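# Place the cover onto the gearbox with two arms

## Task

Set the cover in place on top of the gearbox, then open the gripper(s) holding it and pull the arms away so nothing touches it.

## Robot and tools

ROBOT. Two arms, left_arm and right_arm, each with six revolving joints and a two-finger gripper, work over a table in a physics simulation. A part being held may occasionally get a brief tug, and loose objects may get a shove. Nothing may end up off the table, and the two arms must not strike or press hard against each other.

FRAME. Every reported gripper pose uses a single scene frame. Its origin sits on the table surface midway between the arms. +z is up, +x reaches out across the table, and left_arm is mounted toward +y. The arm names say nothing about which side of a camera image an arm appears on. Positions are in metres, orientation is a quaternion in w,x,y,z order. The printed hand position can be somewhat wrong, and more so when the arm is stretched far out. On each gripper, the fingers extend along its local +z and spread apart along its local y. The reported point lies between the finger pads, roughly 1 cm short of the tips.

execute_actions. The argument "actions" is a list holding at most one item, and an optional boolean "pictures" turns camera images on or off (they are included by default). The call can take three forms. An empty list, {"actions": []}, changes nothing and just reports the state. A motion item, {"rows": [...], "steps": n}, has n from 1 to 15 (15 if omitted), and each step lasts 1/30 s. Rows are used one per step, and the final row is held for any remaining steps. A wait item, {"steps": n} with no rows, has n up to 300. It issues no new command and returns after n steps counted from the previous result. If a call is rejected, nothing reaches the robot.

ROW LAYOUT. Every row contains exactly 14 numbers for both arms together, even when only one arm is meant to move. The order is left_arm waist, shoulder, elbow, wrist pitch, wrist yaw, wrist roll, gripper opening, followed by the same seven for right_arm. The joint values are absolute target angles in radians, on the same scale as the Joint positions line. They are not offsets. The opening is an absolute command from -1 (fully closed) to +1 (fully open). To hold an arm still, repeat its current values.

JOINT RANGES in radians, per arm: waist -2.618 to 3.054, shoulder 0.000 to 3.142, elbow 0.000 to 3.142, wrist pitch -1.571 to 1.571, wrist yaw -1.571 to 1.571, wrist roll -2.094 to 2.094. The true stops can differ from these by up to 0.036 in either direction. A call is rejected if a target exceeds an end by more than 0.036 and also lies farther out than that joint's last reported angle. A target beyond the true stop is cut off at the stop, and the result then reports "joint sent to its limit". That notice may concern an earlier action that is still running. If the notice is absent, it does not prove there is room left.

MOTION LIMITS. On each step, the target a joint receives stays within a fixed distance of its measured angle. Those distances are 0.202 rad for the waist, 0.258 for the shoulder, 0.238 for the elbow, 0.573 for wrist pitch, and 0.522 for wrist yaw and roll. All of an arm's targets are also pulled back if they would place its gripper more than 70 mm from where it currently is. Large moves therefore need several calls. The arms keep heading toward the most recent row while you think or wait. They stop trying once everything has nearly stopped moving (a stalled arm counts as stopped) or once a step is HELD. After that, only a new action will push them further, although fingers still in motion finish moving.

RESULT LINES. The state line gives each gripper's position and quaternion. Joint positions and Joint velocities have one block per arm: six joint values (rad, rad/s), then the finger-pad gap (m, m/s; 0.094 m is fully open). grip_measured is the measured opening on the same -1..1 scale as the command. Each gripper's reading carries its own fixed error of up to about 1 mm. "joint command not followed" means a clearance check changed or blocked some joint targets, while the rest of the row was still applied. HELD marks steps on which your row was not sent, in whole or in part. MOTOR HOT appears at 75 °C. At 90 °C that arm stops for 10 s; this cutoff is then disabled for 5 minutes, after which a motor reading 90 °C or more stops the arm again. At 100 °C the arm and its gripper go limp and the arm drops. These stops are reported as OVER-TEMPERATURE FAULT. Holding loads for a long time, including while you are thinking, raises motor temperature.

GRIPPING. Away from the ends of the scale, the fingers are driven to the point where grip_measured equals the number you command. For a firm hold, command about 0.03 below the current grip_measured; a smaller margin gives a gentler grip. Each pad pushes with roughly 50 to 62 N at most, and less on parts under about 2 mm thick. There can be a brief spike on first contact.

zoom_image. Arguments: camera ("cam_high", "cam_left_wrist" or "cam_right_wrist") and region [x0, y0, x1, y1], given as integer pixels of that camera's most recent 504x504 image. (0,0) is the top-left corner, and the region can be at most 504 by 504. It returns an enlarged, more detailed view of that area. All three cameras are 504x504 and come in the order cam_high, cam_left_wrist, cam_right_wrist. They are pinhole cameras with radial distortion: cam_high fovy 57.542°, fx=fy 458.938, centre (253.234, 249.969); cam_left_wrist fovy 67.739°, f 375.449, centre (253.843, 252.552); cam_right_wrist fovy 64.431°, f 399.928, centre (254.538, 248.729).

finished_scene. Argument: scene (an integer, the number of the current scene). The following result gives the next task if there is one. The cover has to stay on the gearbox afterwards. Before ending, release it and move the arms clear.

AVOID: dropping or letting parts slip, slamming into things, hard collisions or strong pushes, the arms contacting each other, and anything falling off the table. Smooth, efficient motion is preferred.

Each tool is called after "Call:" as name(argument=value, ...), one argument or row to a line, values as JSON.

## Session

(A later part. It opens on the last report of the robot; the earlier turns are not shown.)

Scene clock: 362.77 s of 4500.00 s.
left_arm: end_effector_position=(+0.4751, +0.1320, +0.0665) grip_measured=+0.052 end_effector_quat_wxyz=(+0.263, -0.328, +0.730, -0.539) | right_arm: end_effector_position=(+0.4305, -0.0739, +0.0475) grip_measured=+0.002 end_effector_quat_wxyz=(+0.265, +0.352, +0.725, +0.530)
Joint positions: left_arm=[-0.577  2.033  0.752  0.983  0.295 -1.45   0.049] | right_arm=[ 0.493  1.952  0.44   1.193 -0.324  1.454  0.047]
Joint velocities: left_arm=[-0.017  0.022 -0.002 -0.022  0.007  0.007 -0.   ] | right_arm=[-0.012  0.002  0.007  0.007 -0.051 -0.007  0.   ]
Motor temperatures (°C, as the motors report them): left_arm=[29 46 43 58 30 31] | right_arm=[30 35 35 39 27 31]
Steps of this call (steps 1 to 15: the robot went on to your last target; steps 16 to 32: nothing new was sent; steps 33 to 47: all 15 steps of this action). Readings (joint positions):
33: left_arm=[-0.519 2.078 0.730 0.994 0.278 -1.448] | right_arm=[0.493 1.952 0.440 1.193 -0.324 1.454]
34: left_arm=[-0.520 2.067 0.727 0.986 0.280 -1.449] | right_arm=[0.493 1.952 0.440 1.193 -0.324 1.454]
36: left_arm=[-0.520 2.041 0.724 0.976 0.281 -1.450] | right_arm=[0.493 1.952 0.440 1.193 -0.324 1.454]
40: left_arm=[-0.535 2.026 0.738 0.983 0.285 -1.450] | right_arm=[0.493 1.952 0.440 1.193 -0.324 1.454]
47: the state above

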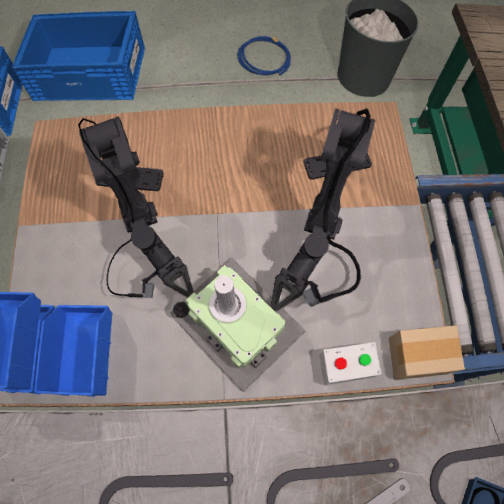

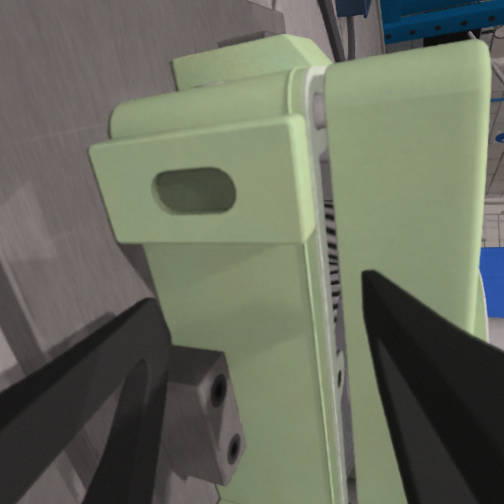

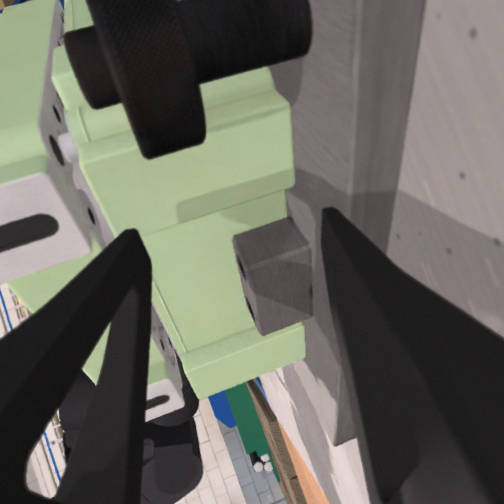

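Call:
execute_actions(
  actions=[
    {"rows":[[-0.56,2.075,0.77,0.98,0.3,-1.45,0.05,0.49,1.93,0.42,1.18,-0.33,1.45,0]],"steps":10},
  ],
  pictures=false,
)

Call:
execute_actions(
  actions=[
    {"rows":[[-0.57,2.12,0.87,0.96,0.3,-1.45,0.05,0.49,1.93,0.42,1.18,-0.33,1.45,0]]},
  ],
)

Scene clock: 363.63 s of 4500.00 s.
left_arm: end_effector_position=(+0.4749, +0.1355, +0.0507) grip_measured=+0.052 end_effector_quat_wxyz=(+0.255, -0.336, +0.736, -0.530) | right_arm: end_effector_position=(+0.4305, -0.0739, +0.0475) grip_measured=+0.002 end_effector_quat_wxyz=(+0.265, +0.352, +0.725, +0.530)
Joint positions: left_arm=[-0.57   2.069  0.752  0.989  0.297 -1.451  0.049] | right_arm=[ 0.493  1.952  0.44   1.193 -0.324  1.454  0.047]
Joint velocities: left_arm=[-0.002  0.012  0.007  0.081 -0.066  0.007 -0.   ] | right_arm=[-0.022 -0.002 -0.007  0.007 -0.022  0.037 -0.001]
Motor temperatures (°C, as the motors report them): left_arm=[29 46 43 58 30 31] | right_arm=[30 35 35 39 27 31]
Steps of this call (steps 1 to 15: the robot went on to your last target; step 16: nothing new was sent; steps 17 to 26: all 10 steps of this action). Readings (joint positions):
17: left_arm=[-0.577 2.037 0.752 0.984 0.296 -1.450] | right_arm=[0.493 1.952 0.440 1.193 -0.324 1.454]
18: left_arm=[-0.576 2.043 0.752 0.986 0.296 -1.450] | right_arm=[0.493 1.952 0.440 1.193 -0.324 1.454]
20: left_arm=[-0.573 2.059 0.752 0.986 0.296 -1.450] | right_arm=[0.493 1.952 0.440 1.193 -0.324 1.454]
24: left_arm=[-0.570 2.069 0.752 0.989 0.297 -1.451] | right_arm=[0.493 1.952 0.440 1.193 -0.324 1.454]
26: the state above

Scene clock: 364.13 s of 4500.00 s.
left_arm: end_effector_position=(+0.4823, +0.1330, +0.0513) grip_measured=+0.050 end_effector_quat_wxyz=(+0.251, -0.331, +0.735, -0.535) | right_arm: end_effector_position=(+0.4305, -0.0739, +0.0475) grip_measured=+0.002 end_effector_quat_wxyz=(+0.265, +0.352, +0.725, +0.530)
Joint positions: left_arm=[-0.561  2.09   0.788  0.979  0.322 -1.45   0.049] | right_arm=[ 0.493  1.952  0.44   1.193 -0.324  1.454  0.047]
Joint velocities: left_arm=[-0.017 -0.017 -0.007 -0.051  0.022  0.051  0.001] | right_arm=[-0.007 -0.012  0.017 -0.051 -0.022  0.007 -0.   ]
Motor temperatures (°C, as the motors report them): left_arm=[29 46 43 58 30 31] | right_arm=[30 36 35 39 27 31]
Steps of this call (steps 1 to 15: all 15 steps of this action). Readings (joint positions):
1: left_arm=[-0.570 2.075 0.763 0.986 0.298 -1.451] | right_arm=[0.493 1.952 0.440 1.193 -0.324 1.454]
2: left_arm=[-0.570 2.086 0.783 0.980 0.299 -1.452] | right_arm=[0.493 1.952 0.440 1.193 -0.324 1.454]
4: left_arm=[-0.563 2.090 0.787 0.979 0.316 -1.451] | right_arm=[0.493 1.952 0.440 1.193 -0.324 1.454]
8: left_arm=[-0.561 2.090 0.788 0.979 0.321 -1.451] | right_arm=[0.493 1.952 0.440 1.193 -0.324 1.454]
15: the state above

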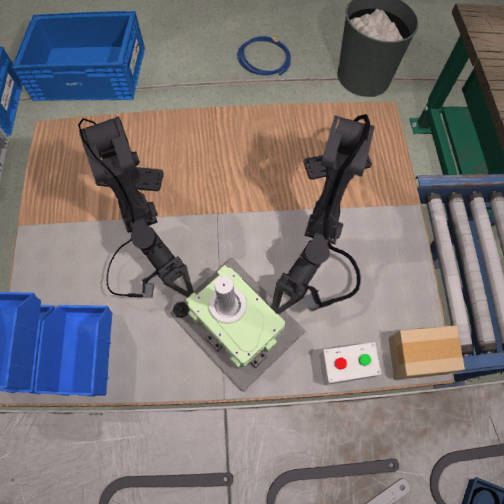

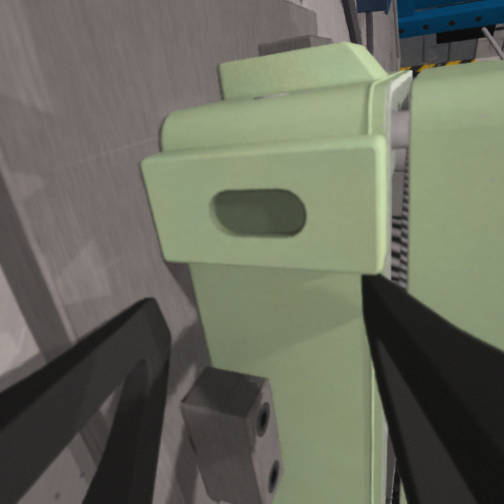

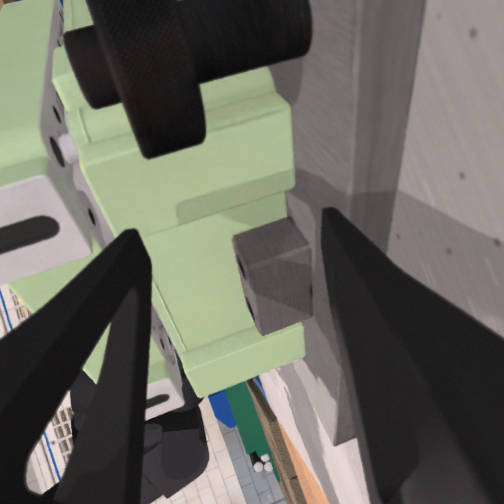

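In contact below the seam; open slowly.

Call:
execute_actions(
  actions=[
    {"rows":[[-0.59,2.12,0.87,0.96,0.3,-1.45,0.08,0.49,1.93,0.42,1.18,-0.33,1.45,0],[-0.59,2.12,0.87,0.96,0.3,-1.45,0.1,0.49,1.93,0.42,1.18,-0.33,1.45,0],[-0.59,2.12,0.87,0.96,0.3,-1.45,0.12,0.49,1.93,0.42,1.18,-0.33,1.45,0],[-0.59,2.12,0.87,0.96,0.3,-1.45,0.14,0.49,1.93,0.42,1.18,-0.33,1.45,0],[-0.59,2.12,0.87,0.96,0.3,-1.45,0.16,0.49,1.93,0.42,1.18,-0.33,1.45,0],[-0.59,2.12,0.87,0.96,0.3,-1.45,0.18,0.49,1.93,0.42,1.18,-0.33,1.45,0],[-0.59,2.12,0.87,0.96,0.3,-1.45,0.2,0.49,1.93,0.42,1.18,-0.33,1.45,0],[-0.59,2.12,0.87,0.96,0.3,-1.45,0.22,0.49,1.93,0.42,1.18,-0.33,1.45,0],[-0.59,2.12,0.87,0.96,0.3,-1.45,0.24,0.49,1.93,0.42,1.18,-0.33,1.45,0],[-0.59,2.12,0.87,0.96,0.3,-1.45,0.26,0.49,1.93,0.42,1.18,-0.33,1.45,0],[-0.59,2.12,0.87,0.96,0.3,-1.45,0.28,0.49,1.93,0.42,1.18,-0.33,1.45,0]]},
  ],
)

Scene clock: 366.00 s of 4500.00 s.
left_arm: end_effector_position=(+0.4859, +0.1316, +0.0546) grip_measured=+0.260 end_effector_quat_wxyz=(+0.253, -0.331, +0.732, -0.538) | right_arm: end_effector_position=(+0.4305, -0.0739, +0.0475) grip_measured=+0.002 end_effector_quat_wxyz=(+0.265, +0.352, +0.725, +0.530)
Joint positions: left_arm=[-0.562  2.093  0.801  0.98   0.319 -1.455  0.059] | right_arm=[ 0.493  1.952  0.44   1.193 -0.324  1.454  0.047]
Joint velocities: left_arm=[ 0.012 -0.002 -0.012  0.022 -0.022 -0.022 -0.   ] | right_arm=[ 0.002 -0.002 -0.007 -0.007 -0.081  0.022  0.   ]
Motor temperatures (°C, as the motors report them): left_arm=[29 45 44 57 30 31] | right_arm=[30 36 35 39 27 31]
Steps of this call (steps 1 to 15: the robot went on to your last target; steps 16 to 41: nothing new was sent; steps 42 to 56: all 15 steps of this action). Readings (joint positions):
42: left_arm=[-0.561 2.090 0.788 0.979 0.322 -1.450] | right_arm=[0.493 1.952 0.440 1.193 -0.324 1.454]
43: left_arm=[-0.561 2.090 0.788 0.979 0.324 -1.450] | right_arm=[0.493 1.952 0.440 1.193 -0.324 1.454]
45: left_arm=[-0.561 2.090 0.788 0.981 0.325 -1.453] | right_arm=[0.493 1.952 0.440 1.193 -0.324 1.454]
49: left_arm=[-0.562 2.093 0.801 0.978 0.318 -1.455] | right_arm=[0.493 1.952 0.440 1.193 -0.324 1.454]
56: the state above

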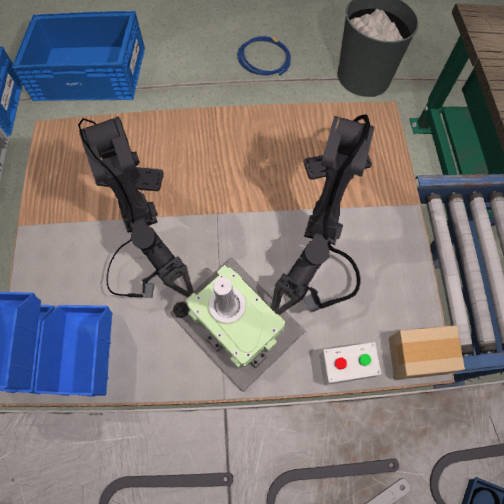

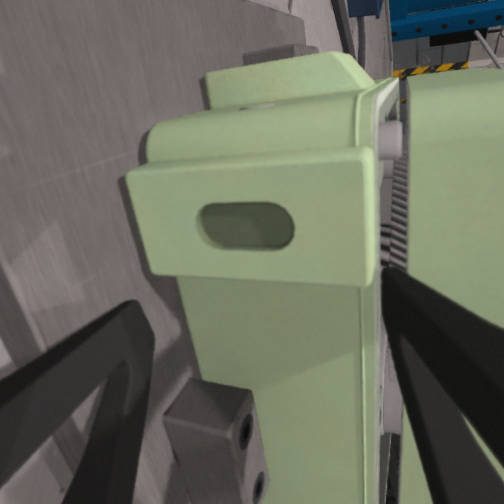

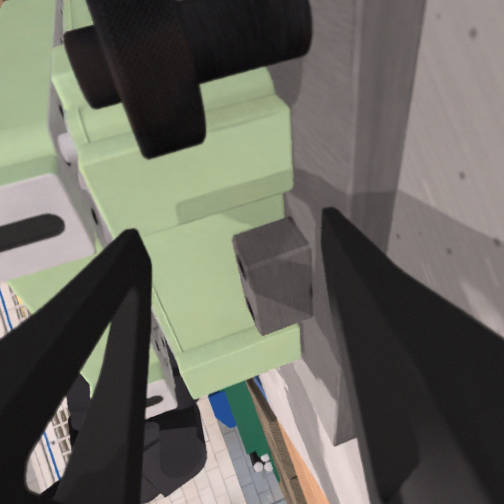

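Call:
execute_actions(
  actions=[
    {"rows":[[-0.59,2.12,0.87,0.96,0.3,-1.45,0.2,0.53,2.01,0.58,1.14,-0.33,1.45,0.02]]},
  ],
  pictures=false,
)

Call:
execute_actions(
  actions=[
    {"rows":[[-0.59,2.12,0.87,0.96,0.3,-1.45,0.2,0.53,2.01,0.58,1.14,-0.33,1.45,0.05],[-0.59,2.12,0.87,0.96,0.3,-1.45,0.2,0.53,2.01,0.58,1.14,-0.33,1.45,0.07],[-0.59,2.12,0.87,0.96,0.3,-1.45,0.2,0.53,2.01,0.58,1.14,-0.33,1.45,0.09],[-0.59,2.12,0.87,0.96,0.3,-1.45,0.2,0.53,2.01,0.58,1.14,-0.33,1.45,0.11],[-0.59,2.12,0.87,0.96,0.3,-1.45,0.2,0.53,2.01,0.58,1.14,-0.33,1.45,0.13],[-0.59,2.12,0.87,0.96,0.3,-1.45,0.2,0.53,2.01,0.58,1.14,-0.33,1.45,0.15],[-0.59,2.12,0.87,0.96,0.3,-1.45,0.2,0.53,2.01,0.58,1.14,-0.33,1.45,0.17],[-0.59,2.12,0.87,0.96,0.3,-1.45,0.2,0.53,2.01,0.58,1.14,-0.33,1.45,0.19],[-0.59,2.12,0.87,0.96,0.3,-1.45,0.2,0.53,2.01,0.58,1.14,-0.33,1.45,0.21],[-0.59,2.12,0.87,0.96,0.3,-1.45,0.23,0.53,2.01,0.58,1.14,-0.33,1.45,0.24],[-0.59,2.12,0.87,0.96,0.3,-1.45,0.26,0.53,2.01,0.58,1.14,-0.33,1.45,0.27],[-0.59,2.12,0.87,0.96,0.3,-1.45,0.29,0.53,2.01,0.58,1.14,-0.33,1.45,0.3]]},
  ],
)

Scene clock: 368.17 s of 4500.00 s.
left_arm: end_effector_position=(+0.4865, +0.1318, +0.0539) grip_measured=+0.193 end_effector_quat_wxyz=(+0.253, -0.334, +0.732, -0.537) | right_arm: end_effector_position=(+0.4382, -0.0678, +0.0484) grip_measured=+0.016 end_effector_quat_wxyz=(+0.264, +0.346, +0.725, +0.534)
Joint positions: left_arm=[-0.562  2.095  0.803  0.977  0.315 -1.458  0.056] | right_arm=[ 0.499  1.974  0.478  1.183 -0.329  1.453  0.048]
Joint velocities: left_arm=[ 0.007  0.007 -0.012  0.022 -0.022 -0.037 -0.001] | right_arm=[-0.017 -0.002 -0.007 -0.051 -0.037 -0.051 -0.   ]
Motor temperatures (°C, as the motors report them): left_arm=[29 45 44 56 30 31] | right_arm=[30 36 35 39 27 31]
Steps of this call (steps 1 to 15: the robot went on to your last target; steps 16 to 50: nothing new was sent; steps 51 to 65: all 15 steps of this action). Readings (joint positions):
51: left_arm=[-0.562 2.094 0.803 0.979 0.318 -1.455] | right_arm=[0.496 1.958 0.452 1.189 -0.324 1.454]
52: left_arm=[-0.562 2.095 0.803 0.977 0.317 -1.458] | right_arm=[0.502 1.971 0.478 1.181 -0.324 1.454]
54: left_arm=[-0.562 2.095 0.803 0.977 0.315 -1.458] | right_arm=[0.499 1.974 0.478 1.183 -0.329 1.453]
58: left_arm=[-0.562 2.095 0.803 0.977 0.315 -1.458] | right_arm=[0.499 1.974 0.478 1.183 -0.329 1.453]
65: the state above

Scene clock: 368.67 s of 4500.00 s.
left_arm: end_effector_position=(+0.4868, +0.1317, +0.0548) grip_measured=+0.272 end_effector_quat_wxyz=(+0.252, -0.336, +0.730, -0.540) | right_arm: end_effector_position=(+0.4409, -0.0664, +0.0537) grip_measured=+0.283 end_effector_quat_wxyz=(+0.264, +0.345, +0.719, +0.543)
Joint positions: left_arm=[-0.562  2.095  0.803  0.981  0.315 -1.466  0.06 ] | right_arm=[ 0.497  1.975  0.486  1.197 -0.338  1.466  0.06 ]
Joint velocities: left_arm=[-0.002 -0.002 -0.002 -0.037  0.022 -0.037  0.   ] | right_arm=[-0.002  0.002 -0.007  0.007  0.022  0.037 -0.   ]
Motor temperatures (°C, as the motors report them): left_arm=[29 45 44 56 30 31] | right_arm=[30 36 35 38 27 31]
Steps of this call (steps 1 to 15: all 15 steps of this action). Readings (joint positions):
1: left_arm=[-0.562 2.095 0.803 0.977 0.315 -1.458] | right_arm=[0.499 1.974 0.478 1.184 -0.329 1.453]
2: left_arm=[-0.562 2.095 0.803 0.977 0.315 -1.458] | right_arm=[0.499 1.974 0.478 1.186 -0.330 1.452]
4: left_arm=[-0.562 2.095 0.803 0.977 0.315 -1.458] | right_arm=[0.496 1.974 0.478 1.190 -0.337 1.451]
8: left_arm=[-0.562 2.095 0.803 0.977 0.315 -1.458] | right_arm=[0.495 1.974 0.481 1.194 -0.341 1.452]
15: the state above

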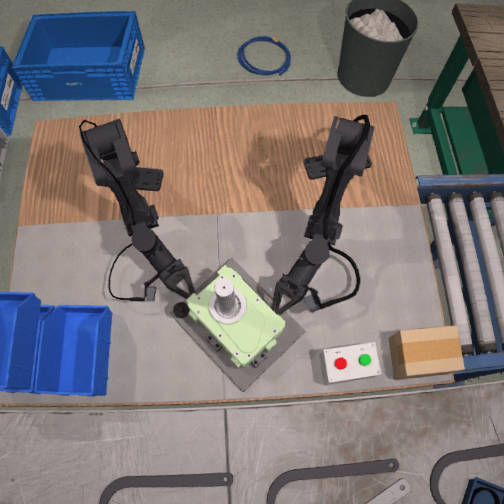

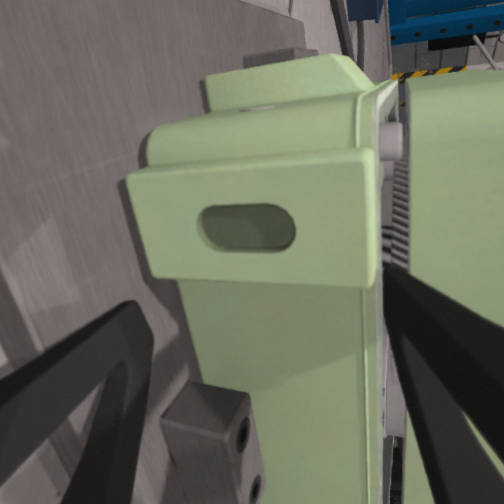

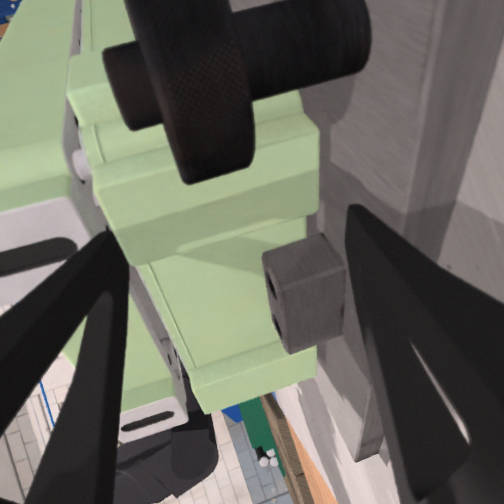

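Call:
execute_actions(
  actions=[
    {"rows":[[-0.59,2.11,0.87,0.96,0.3,-1.45,0.33,0.53,2.0,0.58,1.14,-0.33,1.45,0.34],[-0.59,2.11,0.87,0.96,0.3,-1.45,0.36,0.53,2.0,0.58,1.14,-0.33,1.45,0.37],[-0.59,2.11,0.87,0.96,0.3,-1.45,0.39,0.53,2.0,0.58,1.14,-0.33,1.45,0.4],[-0.59,2.11,0.87,0.96,0.3,-1.45,0.42,0.53,2.0,0.58,1.14,-0.33,1.45,0.43],[-0.59,2.11,0.87,0.96,0.3,-1.45,0.45,0.53,2.0,0.58,1.14,-0.33,1.45,0.46]]},
  ],
)

Scene clock: 370.07 s of 4500.00 s.
left_arm: end_effector_position=(+0.4871, +0.1317, +0.0559) grip_measured=+0.313 end_effector_quat_wxyz=(+0.251, -0.338, +0.728, -0.541) | right_arm: end_effector_position=(+0.4415, -0.0663, +0.0554) grip_measured=+0.369 end_effector_quat_wxyz=(+0.265, +0.346, +0.716, +0.546)
Joint positions: left_arm=[-0.562  2.094  0.803  0.983  0.315 -1.473  0.062] | right_arm=[ 0.497  1.975  0.486  1.205 -0.338  1.473  0.064]
Joint velocities: left_arm=[-0.002  0.012 -0.012 -0.081 -0.037  0.007  0.001] | right_arm=[-0.007 -0.007  0.007 -0.081 -0.081 -0.007  0.   ]
Motor temperatures (°C, as the motors report them): left_arm=[29 45 44 56 30 31] | right_arm=[30 35 35 38 27 31]
Steps of this call (steps 1 to 15: the robot went on to your last target; steps 16 to 27: nothing new was sent; steps 28 to 42: all 15 steps of this action). Readings (joint positions):
28: left_arm=[-0.562 2.095 0.803 0.981 0.315 -1.467] | right_arm=[0.497 1.975 0.486 1.198 -0.338 1.466]
29: left_arm=[-0.562 2.095 0.803 0.981 0.315 -1.469] | right_arm=[0.497 1.975 0.486 1.199 -0.338 1.468]
31: left_arm=[-0.562 2.094 0.803 0.983 0.315 -1.473] | right_arm=[0.497 1.975 0.486 1.205 -0.338 1.473]
35: left_arm=[-0.562 2.094 0.803 0.983 0.315 -1.473] | right_arm=[0.497 1.975 0.486 1.205 -0.338 1.473]
42: the state above

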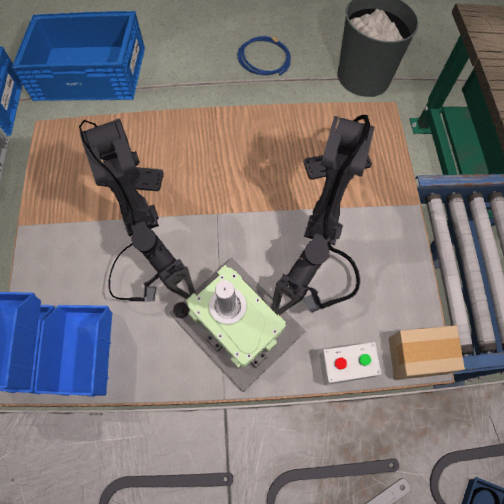

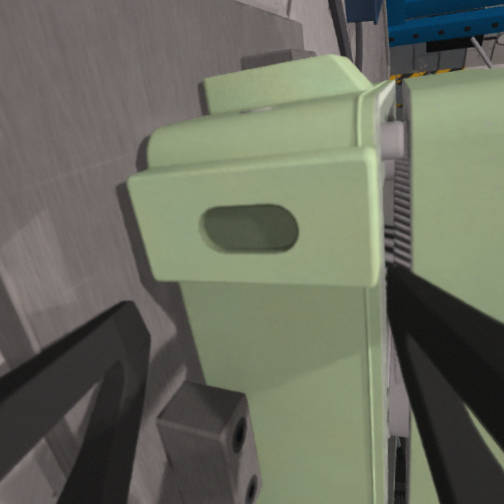

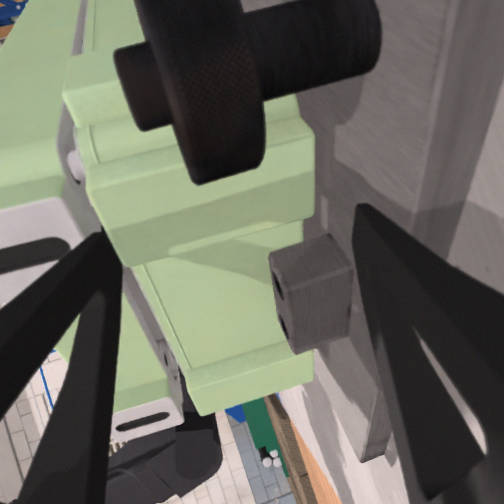

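Call:
execute_actions(
  actions=[
    {"rows":[[-0.59,2.11,0.87,0.96,0.3,-1.45,0.27,0.53,2.0,0.58,1.14,-0.33,1.45,0.3],[-0.59,2.11,0.87,0.96,0.3,-1.45,0.24,0.53,2.0,0.58,1.14,-0.33,1.45,0.26],[-0.59,2.11,0.87,0.96,0.3,-1.45,0.2,0.53,2.0,0.58,1.14,-0.33,1.45,0.22],[-0.59,2.11,0.87,0.96,0.3,-1.45,0.2,0.53,2.0,0.58,1.14,-0.33,1.45,0.2]]},
  ],
)

Call:
zoom_image(
  camera="cam_left_wrist",
  region=[330,60,504,504],
)

Call:
zoom_image(
  camera="cam_right_wrist",
  region=[0,0,240,300],
)

Scene clock: 372.97 s of 4500.00 s.
left_arm: end_effector_position=(+0.4870, +0.1316, +0.0543) grip_measured=+0.193 end_effector_quat_wxyz=(+0.255, -0.332, +0.733, -0.536) | right_arm: end_effector_position=(+0.4420, -0.0659, +0.0520) grip_measured=+0.192 end_effector_quat_wxyz=(+0.264, +0.345, +0.721, +0.540)
Joint positions: left_arm=[-0.563  2.094  0.806  0.972  0.313 -1.451  0.056] | right_arm=[ 0.498  1.977  0.493  1.185 -0.334  1.461  0.056]
Joint velocities: left_arm=[ 0.002 -0.002 -0.007  0.022 -0.007 -0.051  0.001] | right_arm=[-0.007  0.002 -0.007 -0.007 -0.051 -0.007  0.001]
Motor temperatures (°C, as the motors report them): left_arm=[29 44 45 55 30 31] | right_arm=[30 35 36 38 27 31]
Steps of this call (steps 1 to 15: the robot went on to your last target; steps 16 to 72: nothing new was sent; steps 73 to 87: all 15 steps of this action). Readings (joint positions):
73: left_arm=[-0.562 2.094 0.805 0.983 0.314 -1.472] | right_arm=[0.497 1.975 0.490 1.201 -0.336 1.472]
74: left_arm=[-0.563 2.094 0.806 0.978 0.314 -1.465] | right_arm=[0.498 1.977 0.493 1.194 -0.335 1.470]
76: left_arm=[-0.563 2.094 0.806 0.973 0.313 -1.453] | right_arm=[0.498 1.977 0.493 1.187 -0.334 1.462]
80: left_arm=[-0.563 2.094 0.806 0.972 0.313 -1.451] | right_arm=[0.498 1.977 0.493 1.185 -0.334 1.461]
87: the state above

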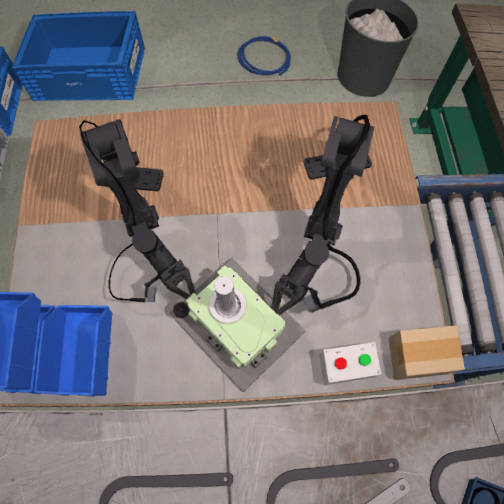

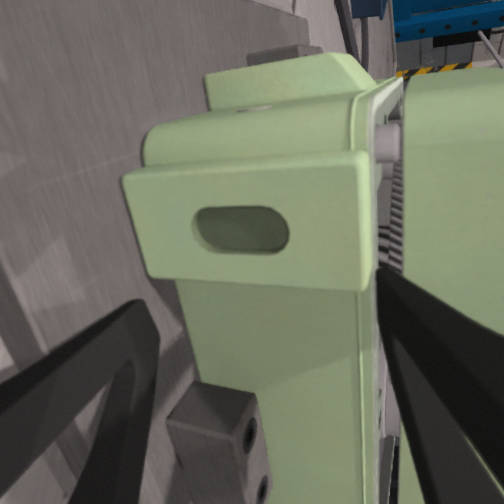

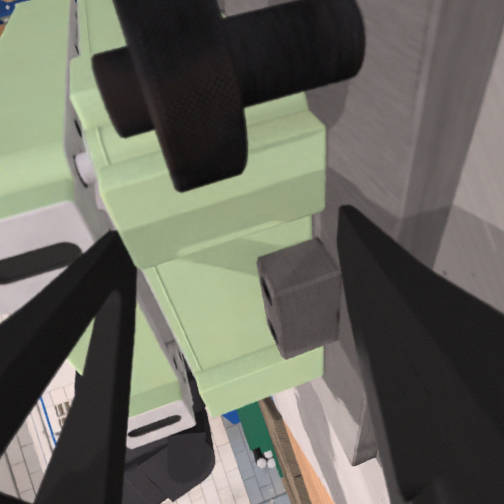

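Region (330, 60, 504, 504) of cam_left_wrist's 504x504 image, scaled by 1.135, with more detail than that image has; it fills the left 198 columns of this view, and the rest is white.

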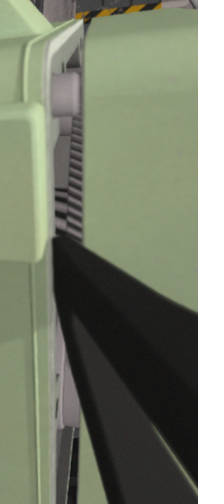

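Region (0, 0, 240, 300) of cam_right_wrist's 504x504 image, scaled by 1.680, with more detail than that image has; it fills the left 403 columns of this view, and the rest is white.

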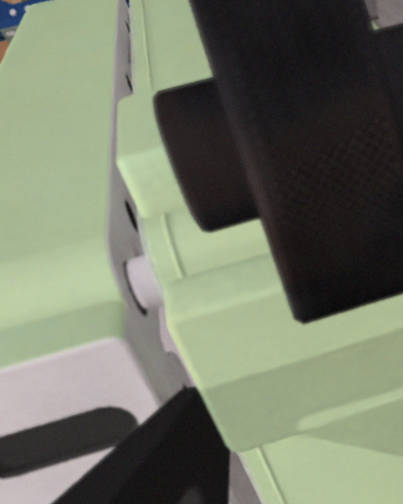

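Call:
execute_actions(
  actions=[
    {"rows":[[-0.55,2.06,0.74,0.98,0.3,-1.45,0.1,0.5,1.98,0.5,1.18,-0.33,1.45,0.12],[-0.55,2.06,0.74,0.98,0.3,-1.45,0.1,0.5,1.98,0.5,1.18,-0.33,1.45,0.12],[-0.55,2.0,0.68,0.98,0.3,-1.45,0.1,0.49,1.95,0.44,1.18,-0.33,1.45,0.1],[-0.55,1.95,0.62,0.98,0.3,-1.45,0.1,0.49,1.93,0.42,1.18,-0.33,1.45,0.1],[-0.55,1.75,0.42,1.0,0.2,-1.45,0.1,0.49,1.93,0.42,1.18,-0.33,1.45,0.1]]},
  ],
  pictures=false,
)

Call:
execute_actions(
  actions=[
    {"rows":[[-0.9,1.75,0.44,1.0,0,-1.5,1,0.47,1.85,0.38,1.1,-0.33,1.45,0.1]]},
  ],
  pictures=false,
)

Call:
execute_actions(
  actions=[
    {"rows":[[-0.92,1.85,0.61,0.96,0,-1.5,1,0.47,1.85,0.38,1.1,-0.33,1.45,0.1]]},
  ],
)

Scene clock: 376.77 s of 4500.00 s.
left_arm: end_effector_position=(+0.4107, +0.1803, +0.0744) grip_measured=+0.102 end_effector_quat_wxyz=(+0.282, -0.363, +0.728, -0.509) | right_arm: end_effector_position=(+0.4303, -0.0708, +0.0498) grip_measured=+0.102 end_effector_quat_wxyz=(+0.262, +0.348, +0.724, +0.535)
Joint positions: left_arm=[-0.56   1.754  0.431  0.985  0.218 -1.451  0.052] | right_arm=[ 0.497  1.952  0.444  1.197 -0.332  1.459  0.052]
Joint velocities: left_arm=[ 0.012  0.007  0.007 -0.022 -0.066  0.066  0.001] | right_arm=[-0.002 -0.017 -0.012 -0.051  0.095 -0.022 -0.   ]
Motor temperatures (°C, as the motors report them): left_arm=[29 44 45 55 30 31] | right_arm=[30 35 37 38 27 31]
Steps of this call (steps 1 to 15: the robot went on to your last target; steps 16 to 90: nothing new was sent; then 0.30 s passed at rest; steps 91 to 105: all 15 steps of this action). Readings (joint positions):
91: left_arm=[-0.562 2.092 0.799 0.975 0.313 -1.451] | right_arm=[0.497 1.977 0.492 1.185 -0.334 1.460]
92: left_arm=[-0.562 2.086 0.788 0.983 0.312 -1.451] | right_arm=[0.497 1.977 0.492 1.186 -0.334 1.459]
94: left_arm=[-0.562 2.047 0.734 0.985 0.309 -1.451] | right_arm=[0.497 1.972 0.482 1.194 -0.333 1.459]
98: left_arm=[-0.560 1.793 0.464 0.981 0.253 -1.451] | right_arm=[0.497 1.953 0.444 1.197 -0.332 1.459]
105: the state above

Scene clock: 377.27 s of 4500.00 s.
left_arm: end_effector_position=(+0.3505, +0.0869, +0.0730) grip_measured=+1.000 end_effector_quat_wxyz=(+0.250, -0.304, +0.757, -0.521) | right_arm: end_effector_position=(+0.4199, -0.0830, +0.0489) grip_measured=+0.102 end_effector_quat_wxyz=(+0.254, +0.365, +0.730, +0.519)
Joint positions: left_arm=[-0.909  1.754  0.431  0.985  0.021 -1.498  0.094] | right_arm=[ 0.476  1.872  0.401  1.112 -0.333  1.458  0.052]
Joint velocities: left_arm=[ 0.002 -0.007  0.007  0.037 -0.095 -0.095  0.   ] | right_arm=[ 0.002 -0.007  0.012 -0.007 -0.051  0.007  0.   ]
Motor temperatures (°C, as the motors report them): left_arm=[29 44 45 55 30 31] | right_arm=[30 35 36 38 27 31]
Steps of this call (steps 1 to 15: all 15 steps of this action). Readings (joint positions):
1: left_arm=[-0.584 1.754 0.431 0.985 0.174 -1.459] | right_arm=[0.495 1.942 0.439 1.188 -0.333 1.458]
2: left_arm=[-0.636 1.754 0.431 0.985 0.126 -1.467] | right_arm=[0.490 1.919 0.427 1.169 -0.333 1.458]
4: left_arm=[-0.774 1.754 0.431 0.985 0.079 -1.479] | right_arm=[0.480 1.882 0.405 1.149 -0.333 1.458]
8: left_arm=[-0.911 1.754 0.431 0.985 0.063 -1.490] | right_arm=[0.476 1.872 0.401 1.129 -0.333 1.458]
15: the state above

Scene clock: 377.77 s of 4500.00 s.
left_arm: end_effector_position=(+0.3830, +0.0608, +0.0863) grip_measured=+1.000 end_effector_quat_wxyz=(+0.262, -0.302, +0.743, -0.536) | right_arm: end_effector_position=(+0.4196, -0.0831, +0.0483) grip_measured=+0.102 end_effector_quat_wxyz=(+0.253, +0.366, +0.730, +0.518)
Joint positions: left_arm=[-0.909  1.847  0.589  0.967  0.011 -1.5    0.094] | right_arm=[ 0.476  1.872  0.401  1.109 -0.333  1.458  0.052]
Joint velocities: left_arm=[ 0.007 -0.002 -0.002 -0.051  0.007  0.037  0.   ] | right_arm=[-0.002 -0.002 -0.012  0.022 -0.066 -0.037 -0.001]
Motor temperatures (°C, as the motors report them): left_arm=[29 44 44 55 30 31] | right_arm=[30 35 36 38 27 31]
Steps of this call (steps 1 to 15: all 15 steps of this action). Readings (joint positions):
1: left_arm=[-0.909 1.765 0.449 0.978 0.018 -1.498] | right_arm=[0.476 1.872 0.401 1.111 -0.333 1.458]
2: left_arm=[-0.909 1.795 0.491 0.968 0.016 -1.499] | right_arm=[0.476 1.872 0.401 1.110 -0.333 1.458]
4: left_arm=[-0.909 1.841 0.565 0.967 0.015 -1.499] | right_arm=[0.476 1.872 0.401 1.110 -0.333 1.458]
8: left_arm=[-0.909 1.847 0.589 0.968 0.012 -1.500] | right_arm=[0.476 1.872 0.401 1.109 -0.333 1.458]
15: the state above

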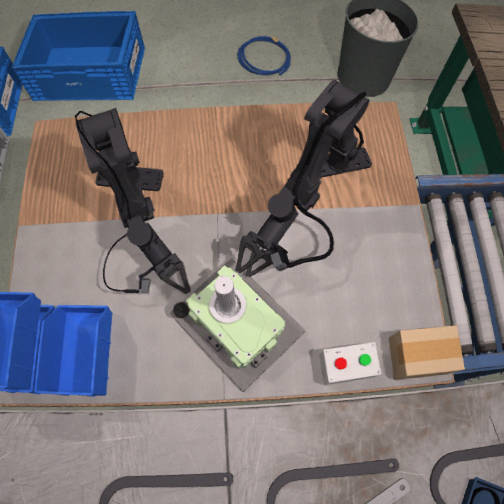

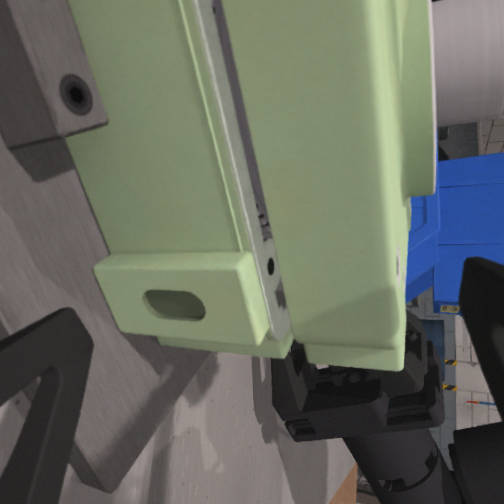

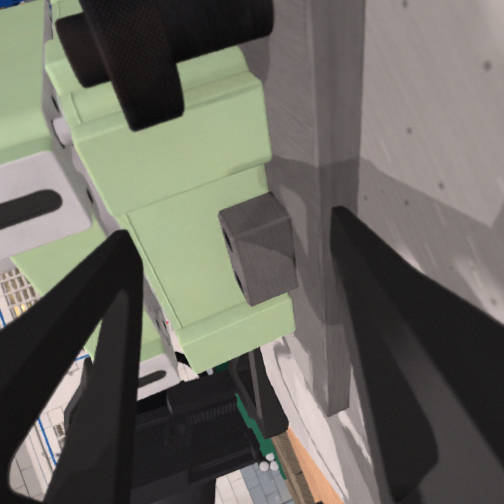

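Call:
execute_actions(
  actions=[
    {"rows":[[-0.91,2.0,0.8,0.9,0,-1.5,1,0.47,1.85,0.38,1.1,-0.33,1.45,0.1]]},
  ],
  pictures=false,
)

Call:
execute_actions(
  actions=[
    {"rows":[[-0.91,2.04,0.86,0.9,0,-1.5,0.9,0.47,1.85,0.38,1.1,-0.33,1.45,0.1],[-0.91,2.04,0.86,0.9,0,-1.5,0.8,0.47,1.85,0.38,1.1,-0.33,1.45,0.1],[-0.91,2.04,0.86,0.9,0,-1.5,0.75,0.47,1.85,0.38,1.1,-0.33,1.45,0.1],[-0.91,2.04,0.86,0.9,0,-1.5,0.7,0.47,1.85,0.38,1.1,-0.33,1.45,0.1],[-0.91,2.04,0.86,0.9,0,-1.5,0.65,0.47,1.85,0.38,1.1,-0.33,1.45,0.1],[-0.91,2.04,0.86,0.9,0,-1.5,0.6,0.47,1.85,0.38,1.1,-0.33,1.45,0.1],[-0.91,2.04,0.86,0.9,0,-1.5,0.55,0.47,1.85,0.38,1.1,-0.33,1.45,0.1],[-0.91,2.04,0.86,0.9,0,-1.5,0.5,0.47,1.85,0.38,1.1,-0.33,1.45,0.1],[-0.91,2.04,0.86,0.9,0,-1.5,0.45,0.47,1.85,0.38,1.1,-0.33,1.45,0.1]]},
  ],
)

Scene clock: 379.37 s of 4500.00 s.
left_arm: end_effector_position=(+0.4048, +0.0448, +0.0711) grip_measured=+1.000 end_effector_quat_wxyz=(+0.259, -0.309, +0.754, -0.519) | right_arm: end_effector_position=(+0.4196, -0.0831, +0.0483) grip_measured=+0.102 end_effector_quat_wxyz=(+0.253, +0.366, +0.730, +0.518)
Joint positions: left_arm=[-0.908  1.948  0.713  0.901 -0.    -1.497  0.094] | right_arm=[ 0.476  1.872  0.401  1.109 -0.333  1.458  0.052]
Joint velocities: left_arm=[-0.012  0.002  0.002 -0.037 -0.037 -0.007  0.   ] | right_arm=[-0.007  0.017 -0.012  0.051  0.007  0.022 -0.001]
Motor temperatures (°C, as the motors report them): left_arm=[29 43 44 55 29 31] | right_arm=[30 35 36 38 27 31]
Steps of this call (steps 1 to 15: the robot went on to your last target; steps 16 to 33: nothing new was sent; steps 34 to 48: all 15 steps of this action). Readings (joint positions):
34: left_arm=[-0.909 1.864 0.612 0.957 0.009 -1.500] | right_arm=[0.476 1.872 0.401 1.109 -0.333 1.458]
35: left_arm=[-0.909 1.908 0.668 0.946 0.008 -1.500] | right_arm=[0.476 1.872 0.401 1.109 -0.333 1.458]
37: left_arm=[-0.908 1.950 0.713 0.910 0.001 -1.496] | right_arm=[0.476 1.872 0.401 1.109 -0.333 1.458]
41: left_arm=[-0.908 1.948 0.713 0.901 -0.000 -1.497] | right_arm=[0.476 1.872 0.401 1.109 -0.333 1.458]
48: the state above

Scene clock: 379.87 s of 4500.00 s.
left_arm: end_effector_position=(+0.4060, +0.0443, +0.0711) grip_measured=+0.848 end_effector_quat_wxyz=(+0.260, -0.308, +0.759, -0.511) | right_arm: end_effector_position=(+0.4196, -0.0831, +0.0482) grip_measured=+0.102 end_effector_quat_wxyz=(+0.253, +0.366, +0.730, +0.518)
Joint positions: left_arm=[-0.908  1.94   0.727  0.863 -0.003 -1.487  0.087] | right_arm=[ 0.476  1.872  0.401  1.109 -0.333  1.458  0.052]
Joint velocities: left_arm=[ 0.017  0.002  0.002 -0.037  0.066  0.022 -0.001] | right_arm=[-0.002  0.012 -0.017 -0.007 -0.037  0.022 -0.001]
Motor temperatures (°C, as the motors report them): left_arm=[29 43 45 55 29 31] | right_arm=[30 35 36 38 27 31]
Steps of this call (steps 1 to 15: all 15 steps of this action). Readings (joint positions):
1: left_arm=[-0.908 1.950 0.720 0.893 -0.001 -1.497] | right_arm=[0.476 1.872 0.401 1.109 -0.333 1.458]
2: left_arm=[-0.908 1.948 0.722 0.884 -0.001 -1.495] | right_arm=[0.476 1.872 0.401 1.109 -0.333 1.458]
4: left_arm=[-0.908 1.942 0.726 0.867 -0.003 -1.489] | right_arm=[0.476 1.872 0.401 1.109 -0.333 1.458]
8: left_arm=[-0.908 1.940 0.727 0.864 -0.003 -1.488] | right_arm=[0.476 1.872 0.401 1.109 -0.333 1.458]
15: the state above

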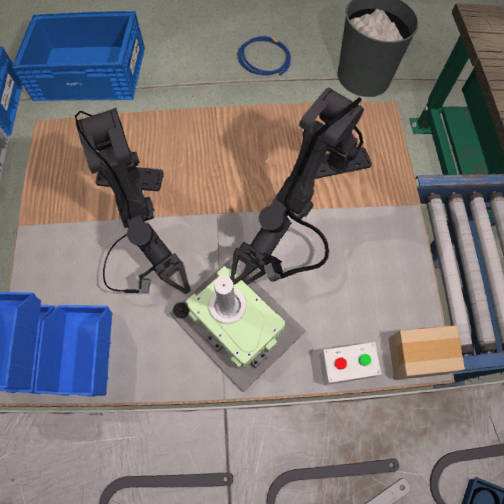

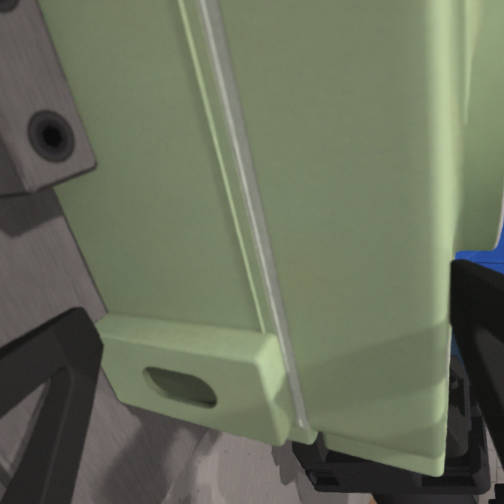

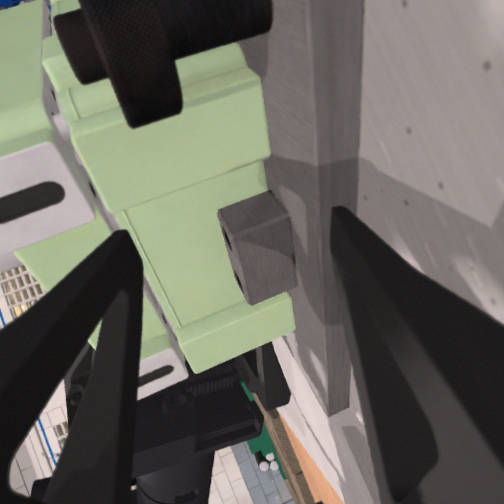

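Call:
execute_actions(
  actions=[
    {"rows":[[-0.91,2.04,0.86,0.9,0,-1.5,0.6,0.44,1.76,0.42,1.02,-0.33,1.35,1]]},
  ],
  pictures=false,
)

Call:
execute_actions(
  actions=[
    {"rows":[[-0.91,2.04,0.86,0.9,0,-1.5,0.6,0.44,1.76,0.46,1.0,-0.33,1.35,1],[-0.91,2.04,0.86,0.9,0,-1.5,0.6,0.44,1.76,0.46,1.0,-0.33,1.35,1],[-0.91,2.04,0.86,0.9,0,-1.5,0.6,0.44,1.76,0.46,1.0,-0.33,1.35,1],[-0.91,2.04,0.86,0.9,0,-1.5,0.6,0.44,1.76,0.46,1.0,-0.33,1.35,1],[-0.91,2.04,0.86,0.9,0,-1.5,0.6,0.46,1.87,0.65,0.89,-0.36,1.29,1]]},
  ],
)

Call:
execute_actions(
  actions=[
    {"rows":[[-0.91,2.04,0.86,0.9,0,-1.5,0.6,0.46,1.87,0.65,0.89,-0.36,1.29,0.85],[-0.91,2.04,0.86,0.9,0,-1.5,0.6,0.46,1.87,0.65,0.89,-0.36,1.29,0.75],[-0.91,2.04,0.86,0.9,0,-1.5,0.6,0.46,1.87,0.65,0.89,-0.36,1.29,0.65],[-0.91,2.04,0.86,0.9,0,-1.5,0.6,0.46,1.87,0.65,0.89,-0.36,1.29,0.55],[-0.91,2.04,0.86,0.9,0,-1.5,0.6,0.46,1.87,0.65,0.89,-0.36,1.29,0.45]]},
  ],
)

Scene clock: 381.63 s of 4500.00 s.
left_arm: end_effector_position=(+0.4060, +0.0443, +0.0711) grip_measured=+0.848 end_effector_quat_wxyz=(+0.260, -0.308, +0.759, -0.511) | right_arm: end_effector_position=(+0.4244, -0.0949, +0.0674) grip_measured=+1.000 end_effector_quat_wxyz=(+0.291, +0.339, +0.738, +0.506)
Joint positions: left_arm=[-0.908  1.94   0.727  0.863 -0.003 -1.487  0.087] | right_arm=[ 0.445  1.777  0.401  1.032 -0.332  1.363  0.094]
Joint velocities: left_arm=[-0.007  0.007 -0.007 -0.022  0.022 -0.037  0.001] | right_arm=[ 0.002  0.002 -0.007  0.022 -0.007 -0.037  0.   ]
Motor temperatures (°C, as the motors report them): left_arm=[29 42 46 55 29 31] | right_arm=[30 35 36 38 27 31]
Steps of this call (steps 1 to 15: the robot went on to your last target; steps 16 to 38: nothing new was sent; steps 39 to 53: all 15 steps of this action). Readings (joint positions):
39: left_arm=[-0.908 1.940 0.727 0.863 -0.003 -1.487] | right_arm=[0.473 1.861 0.401 1.093 -0.334 1.444]
40: left_arm=[-0.908 1.940 0.727 0.863 -0.003 -1.487] | right_arm=[0.466 1.839 0.401 1.067 -0.334 1.428]
42: left_arm=[-0.908 1.940 0.727 0.863 -0.003 -1.487] | right_arm=[0.451 1.800 0.401 1.053 -0.333 1.403]
46: left_arm=[-0.908 1.940 0.727 0.863 -0.003 -1.487] | right_arm=[0.445 1.777 0.401 1.051 -0.332 1.377]
53: the state above

Scene clock: 382.13 s of 4500.00 s.
left_arm: end_effector_position=(+0.4060, +0.0443, +0.0710) grip_measured=+0.848 end_effector_quat_wxyz=(+0.259, -0.308, +0.759, -0.511) | right_arm: end_effector_position=(+0.4689, -0.0710, +0.0788) grip_measured=+1.000 end_effector_quat_wxyz=(+0.293, +0.304, +0.751, +0.508)
Joint positions: left_arm=[-0.908  1.94   0.727  0.863 -0.003 -1.487  0.087] | right_arm=[ 0.46   1.866  0.62   0.905 -0.361  1.307  0.094]
Joint velocities: left_arm=[-0.002 -0.012 -0.002  0.037  0.051  0.051 -0.   ] | right_arm=[-0.002 -0.002 -0.007  0.007 -0.007 -0.066  0.   ]
Motor temperatures (°C, as the motors report them): left_arm=[29 42 47 55 29 31] | right_arm=[30 35 36 38 27 31]
Steps of this call (steps 1 to 15: all 15 steps of this action). Readings (joint positions):
1: left_arm=[-0.908 1.940 0.727 0.863 -0.003 -1.487] | right_arm=[0.445 1.777 0.404 1.027 -0.332 1.363]
2: left_arm=[-0.908 1.940 0.727 0.863 -0.003 -1.487] | right_arm=[0.445 1.777 0.410 1.019 -0.332 1.362]
4: left_arm=[-0.908 1.940 0.727 0.863 -0.003 -1.487] | right_arm=[0.445 1.777 0.422 1.015 -0.332 1.361]
8: left_arm=[-0.908 1.940 0.727 0.863 -0.003 -1.487] | right_arm=[0.451 1.861 0.598 0.936 -0.352 1.330]
15: the state above

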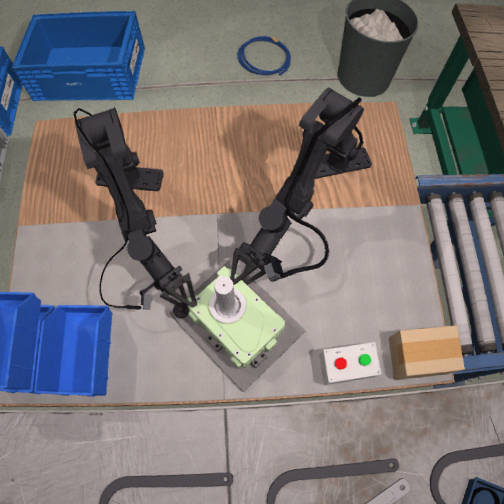

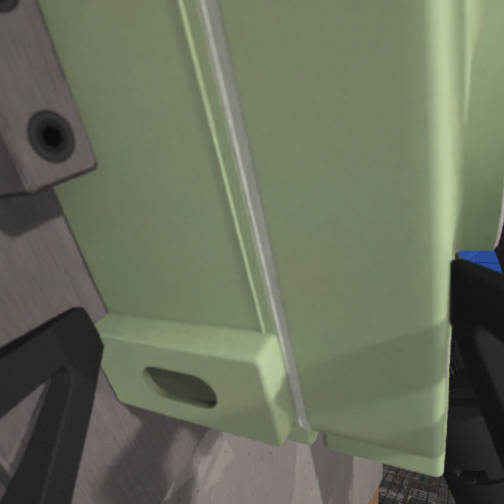

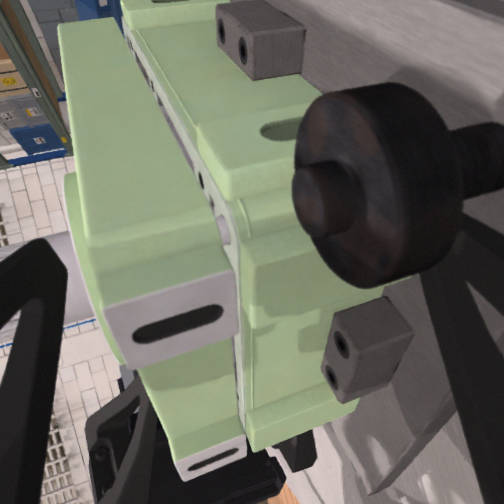

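Scene clock: 382.63 s of 4500.00 s.
left_arm: end_effector_position=(+0.4060, +0.0443, +0.0710) grip_measured=+0.847 end_effector_quat_wxyz=(+0.259, -0.308, +0.759, -0.511) | right_arm: end_effector_position=(+0.4684, -0.0712, +0.0768) grip_measured=+0.610 end_effector_quat_wxyz=(+0.291, +0.306, +0.753, +0.505)
Joint positions: left_arm=[-0.908  1.94   0.727  0.863 -0.003 -1.487  0.087] | right_arm=[ 0.46   1.867  0.62   0.898 -0.361  1.307  0.076]
Joint velocities: left_arm=[ 0.002 -0.012 -0.007  0.007 -0.081  0.051 -0.   ] | right_arm=[-0.027 -0.007 -0.022  0.037 -0.022 -0.022 -0.001]
Motor temperatures (°C, as the motors report them): left_arm=[29 42 47 55 29 31] | right_arm=[30 35 36 38 27 31]
Steps of this call (steps 1 to 15: all 15 steps of this action). Readings (joint positions):
1: left_arm=[-0.908 1.940 0.727 0.863 -0.003 -1.487] | right_arm=[0.460 1.866 0.620 0.903 -0.361 1.305]
2: left_arm=[-0.908 1.940 0.727 0.863 -0.003 -1.487] | right_arm=[0.460 1.866 0.620 0.902 -0.361 1.304]
4: left_arm=[-0.908 1.940 0.727 0.863 -0.003 -1.487] | right_arm=[0.460 1.866 0.620 0.898 -0.360 1.304]
8: left_arm=[-0.908 1.940 0.727 0.863 -0.003 -1.487] | right_arm=[0.460 1.867 0.620 0.898 -0.361 1.307]
15: the state above

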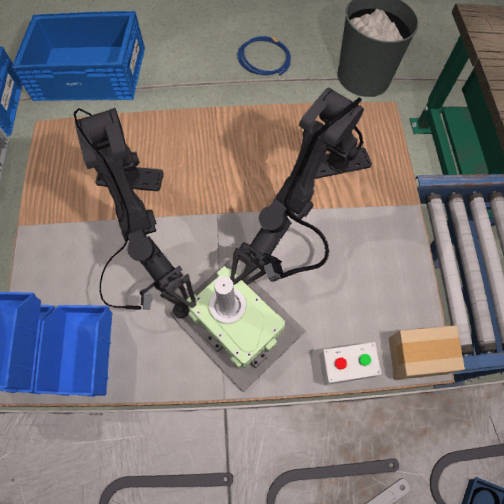

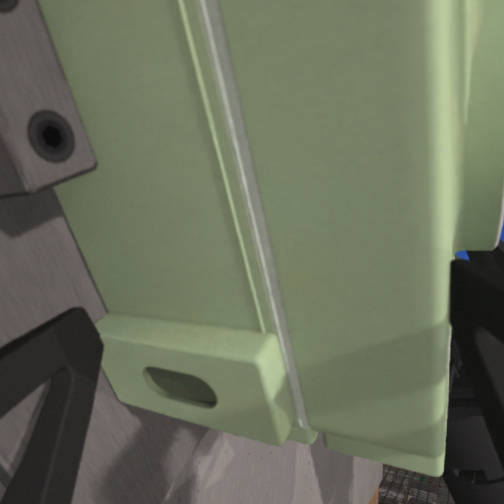

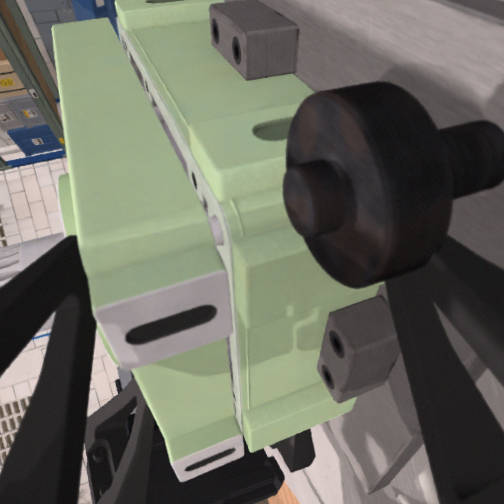

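Call:
execute_actions(
  actions=[
    {"rows":[[-0.91,1.95,0.74,0.88,0,-1.5,0.95,0.46,1.87,0.65,0.89,-0.36,1.29,0.45]]},
  ],
)

Scene clock: 383.57 s of 4500.00 s.
left_arm: end_effector_position=(+0.4050, +0.0454, +0.0711) grip_measured=+0.948 end_effector_quat_wxyz=(+0.258, -0.310, +0.759, -0.511) | right_arm: end_effector_position=(+0.4684, -0.0712, +0.0768) grip_measured=+0.610 end_effector_quat_wxyz=(+0.291, +0.306, +0.753, +0.505)
Joint positions: left_arm=[-0.908  1.935  0.722  0.862 -0.003 -1.492  0.091] | right_arm=[ 0.46   1.867  0.62   0.898 -0.361  1.307  0.076]
Joint velocities: left_arm=[-0.002 -0.032  0.007  0.051 -0.007 -0.095  0.   ] | right_arm=[ 0.007 -0.002  0.002 -0.066 -0.022 -0.007  0.001]
Motor temperatures (°C, as the motors report them): left_arm=[29 42 47 55 29 31] | right_arm=[30 35 36 38 27 31]
Steps of this call (steps 1 to 13: the robot went on to your last target; steps 14 to 28: all 15 steps of this action). Readings (joint positions):
14: left_arm=[-0.908 1.933 0.722 0.862 -0.003 -1.488] | right_arm=[0.460 1.867 0.620 0.898 -0.361 1.307]
15: left_arm=[-0.908 1.933 0.722 0.862 -0.003 -1.489] | right_arm=[0.460 1.867 0.620 0.898 -0.361 1.307]
17: left_arm=[-0.908 1.935 0.722 0.862 -0.003 -1.492] | right_arm=[0.460 1.867 0.620 0.898 -0.361 1.307]
21: left_arm=[-0.908 1.935 0.722 0.862 -0.003 -1.492] | right_arm=[0.460 1.867 0.620 0.898 -0.361 1.307]
28: the state above

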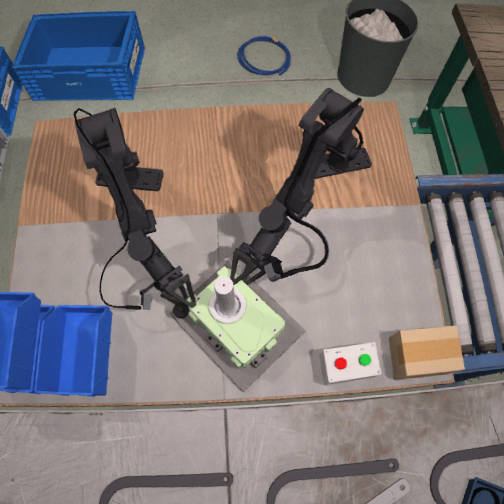

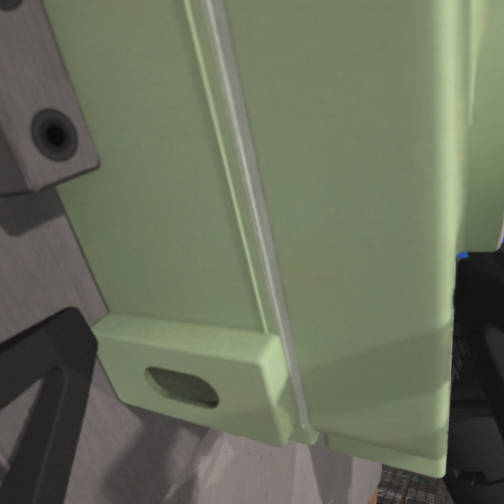

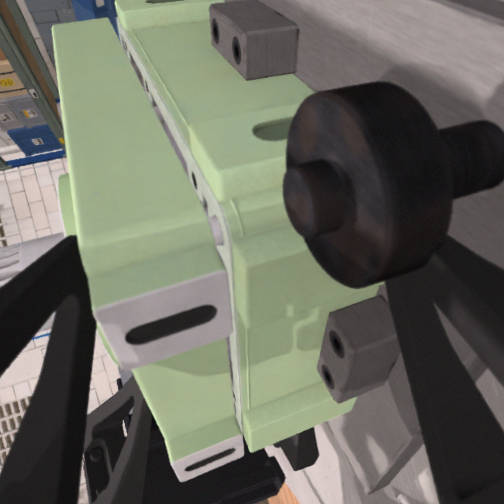

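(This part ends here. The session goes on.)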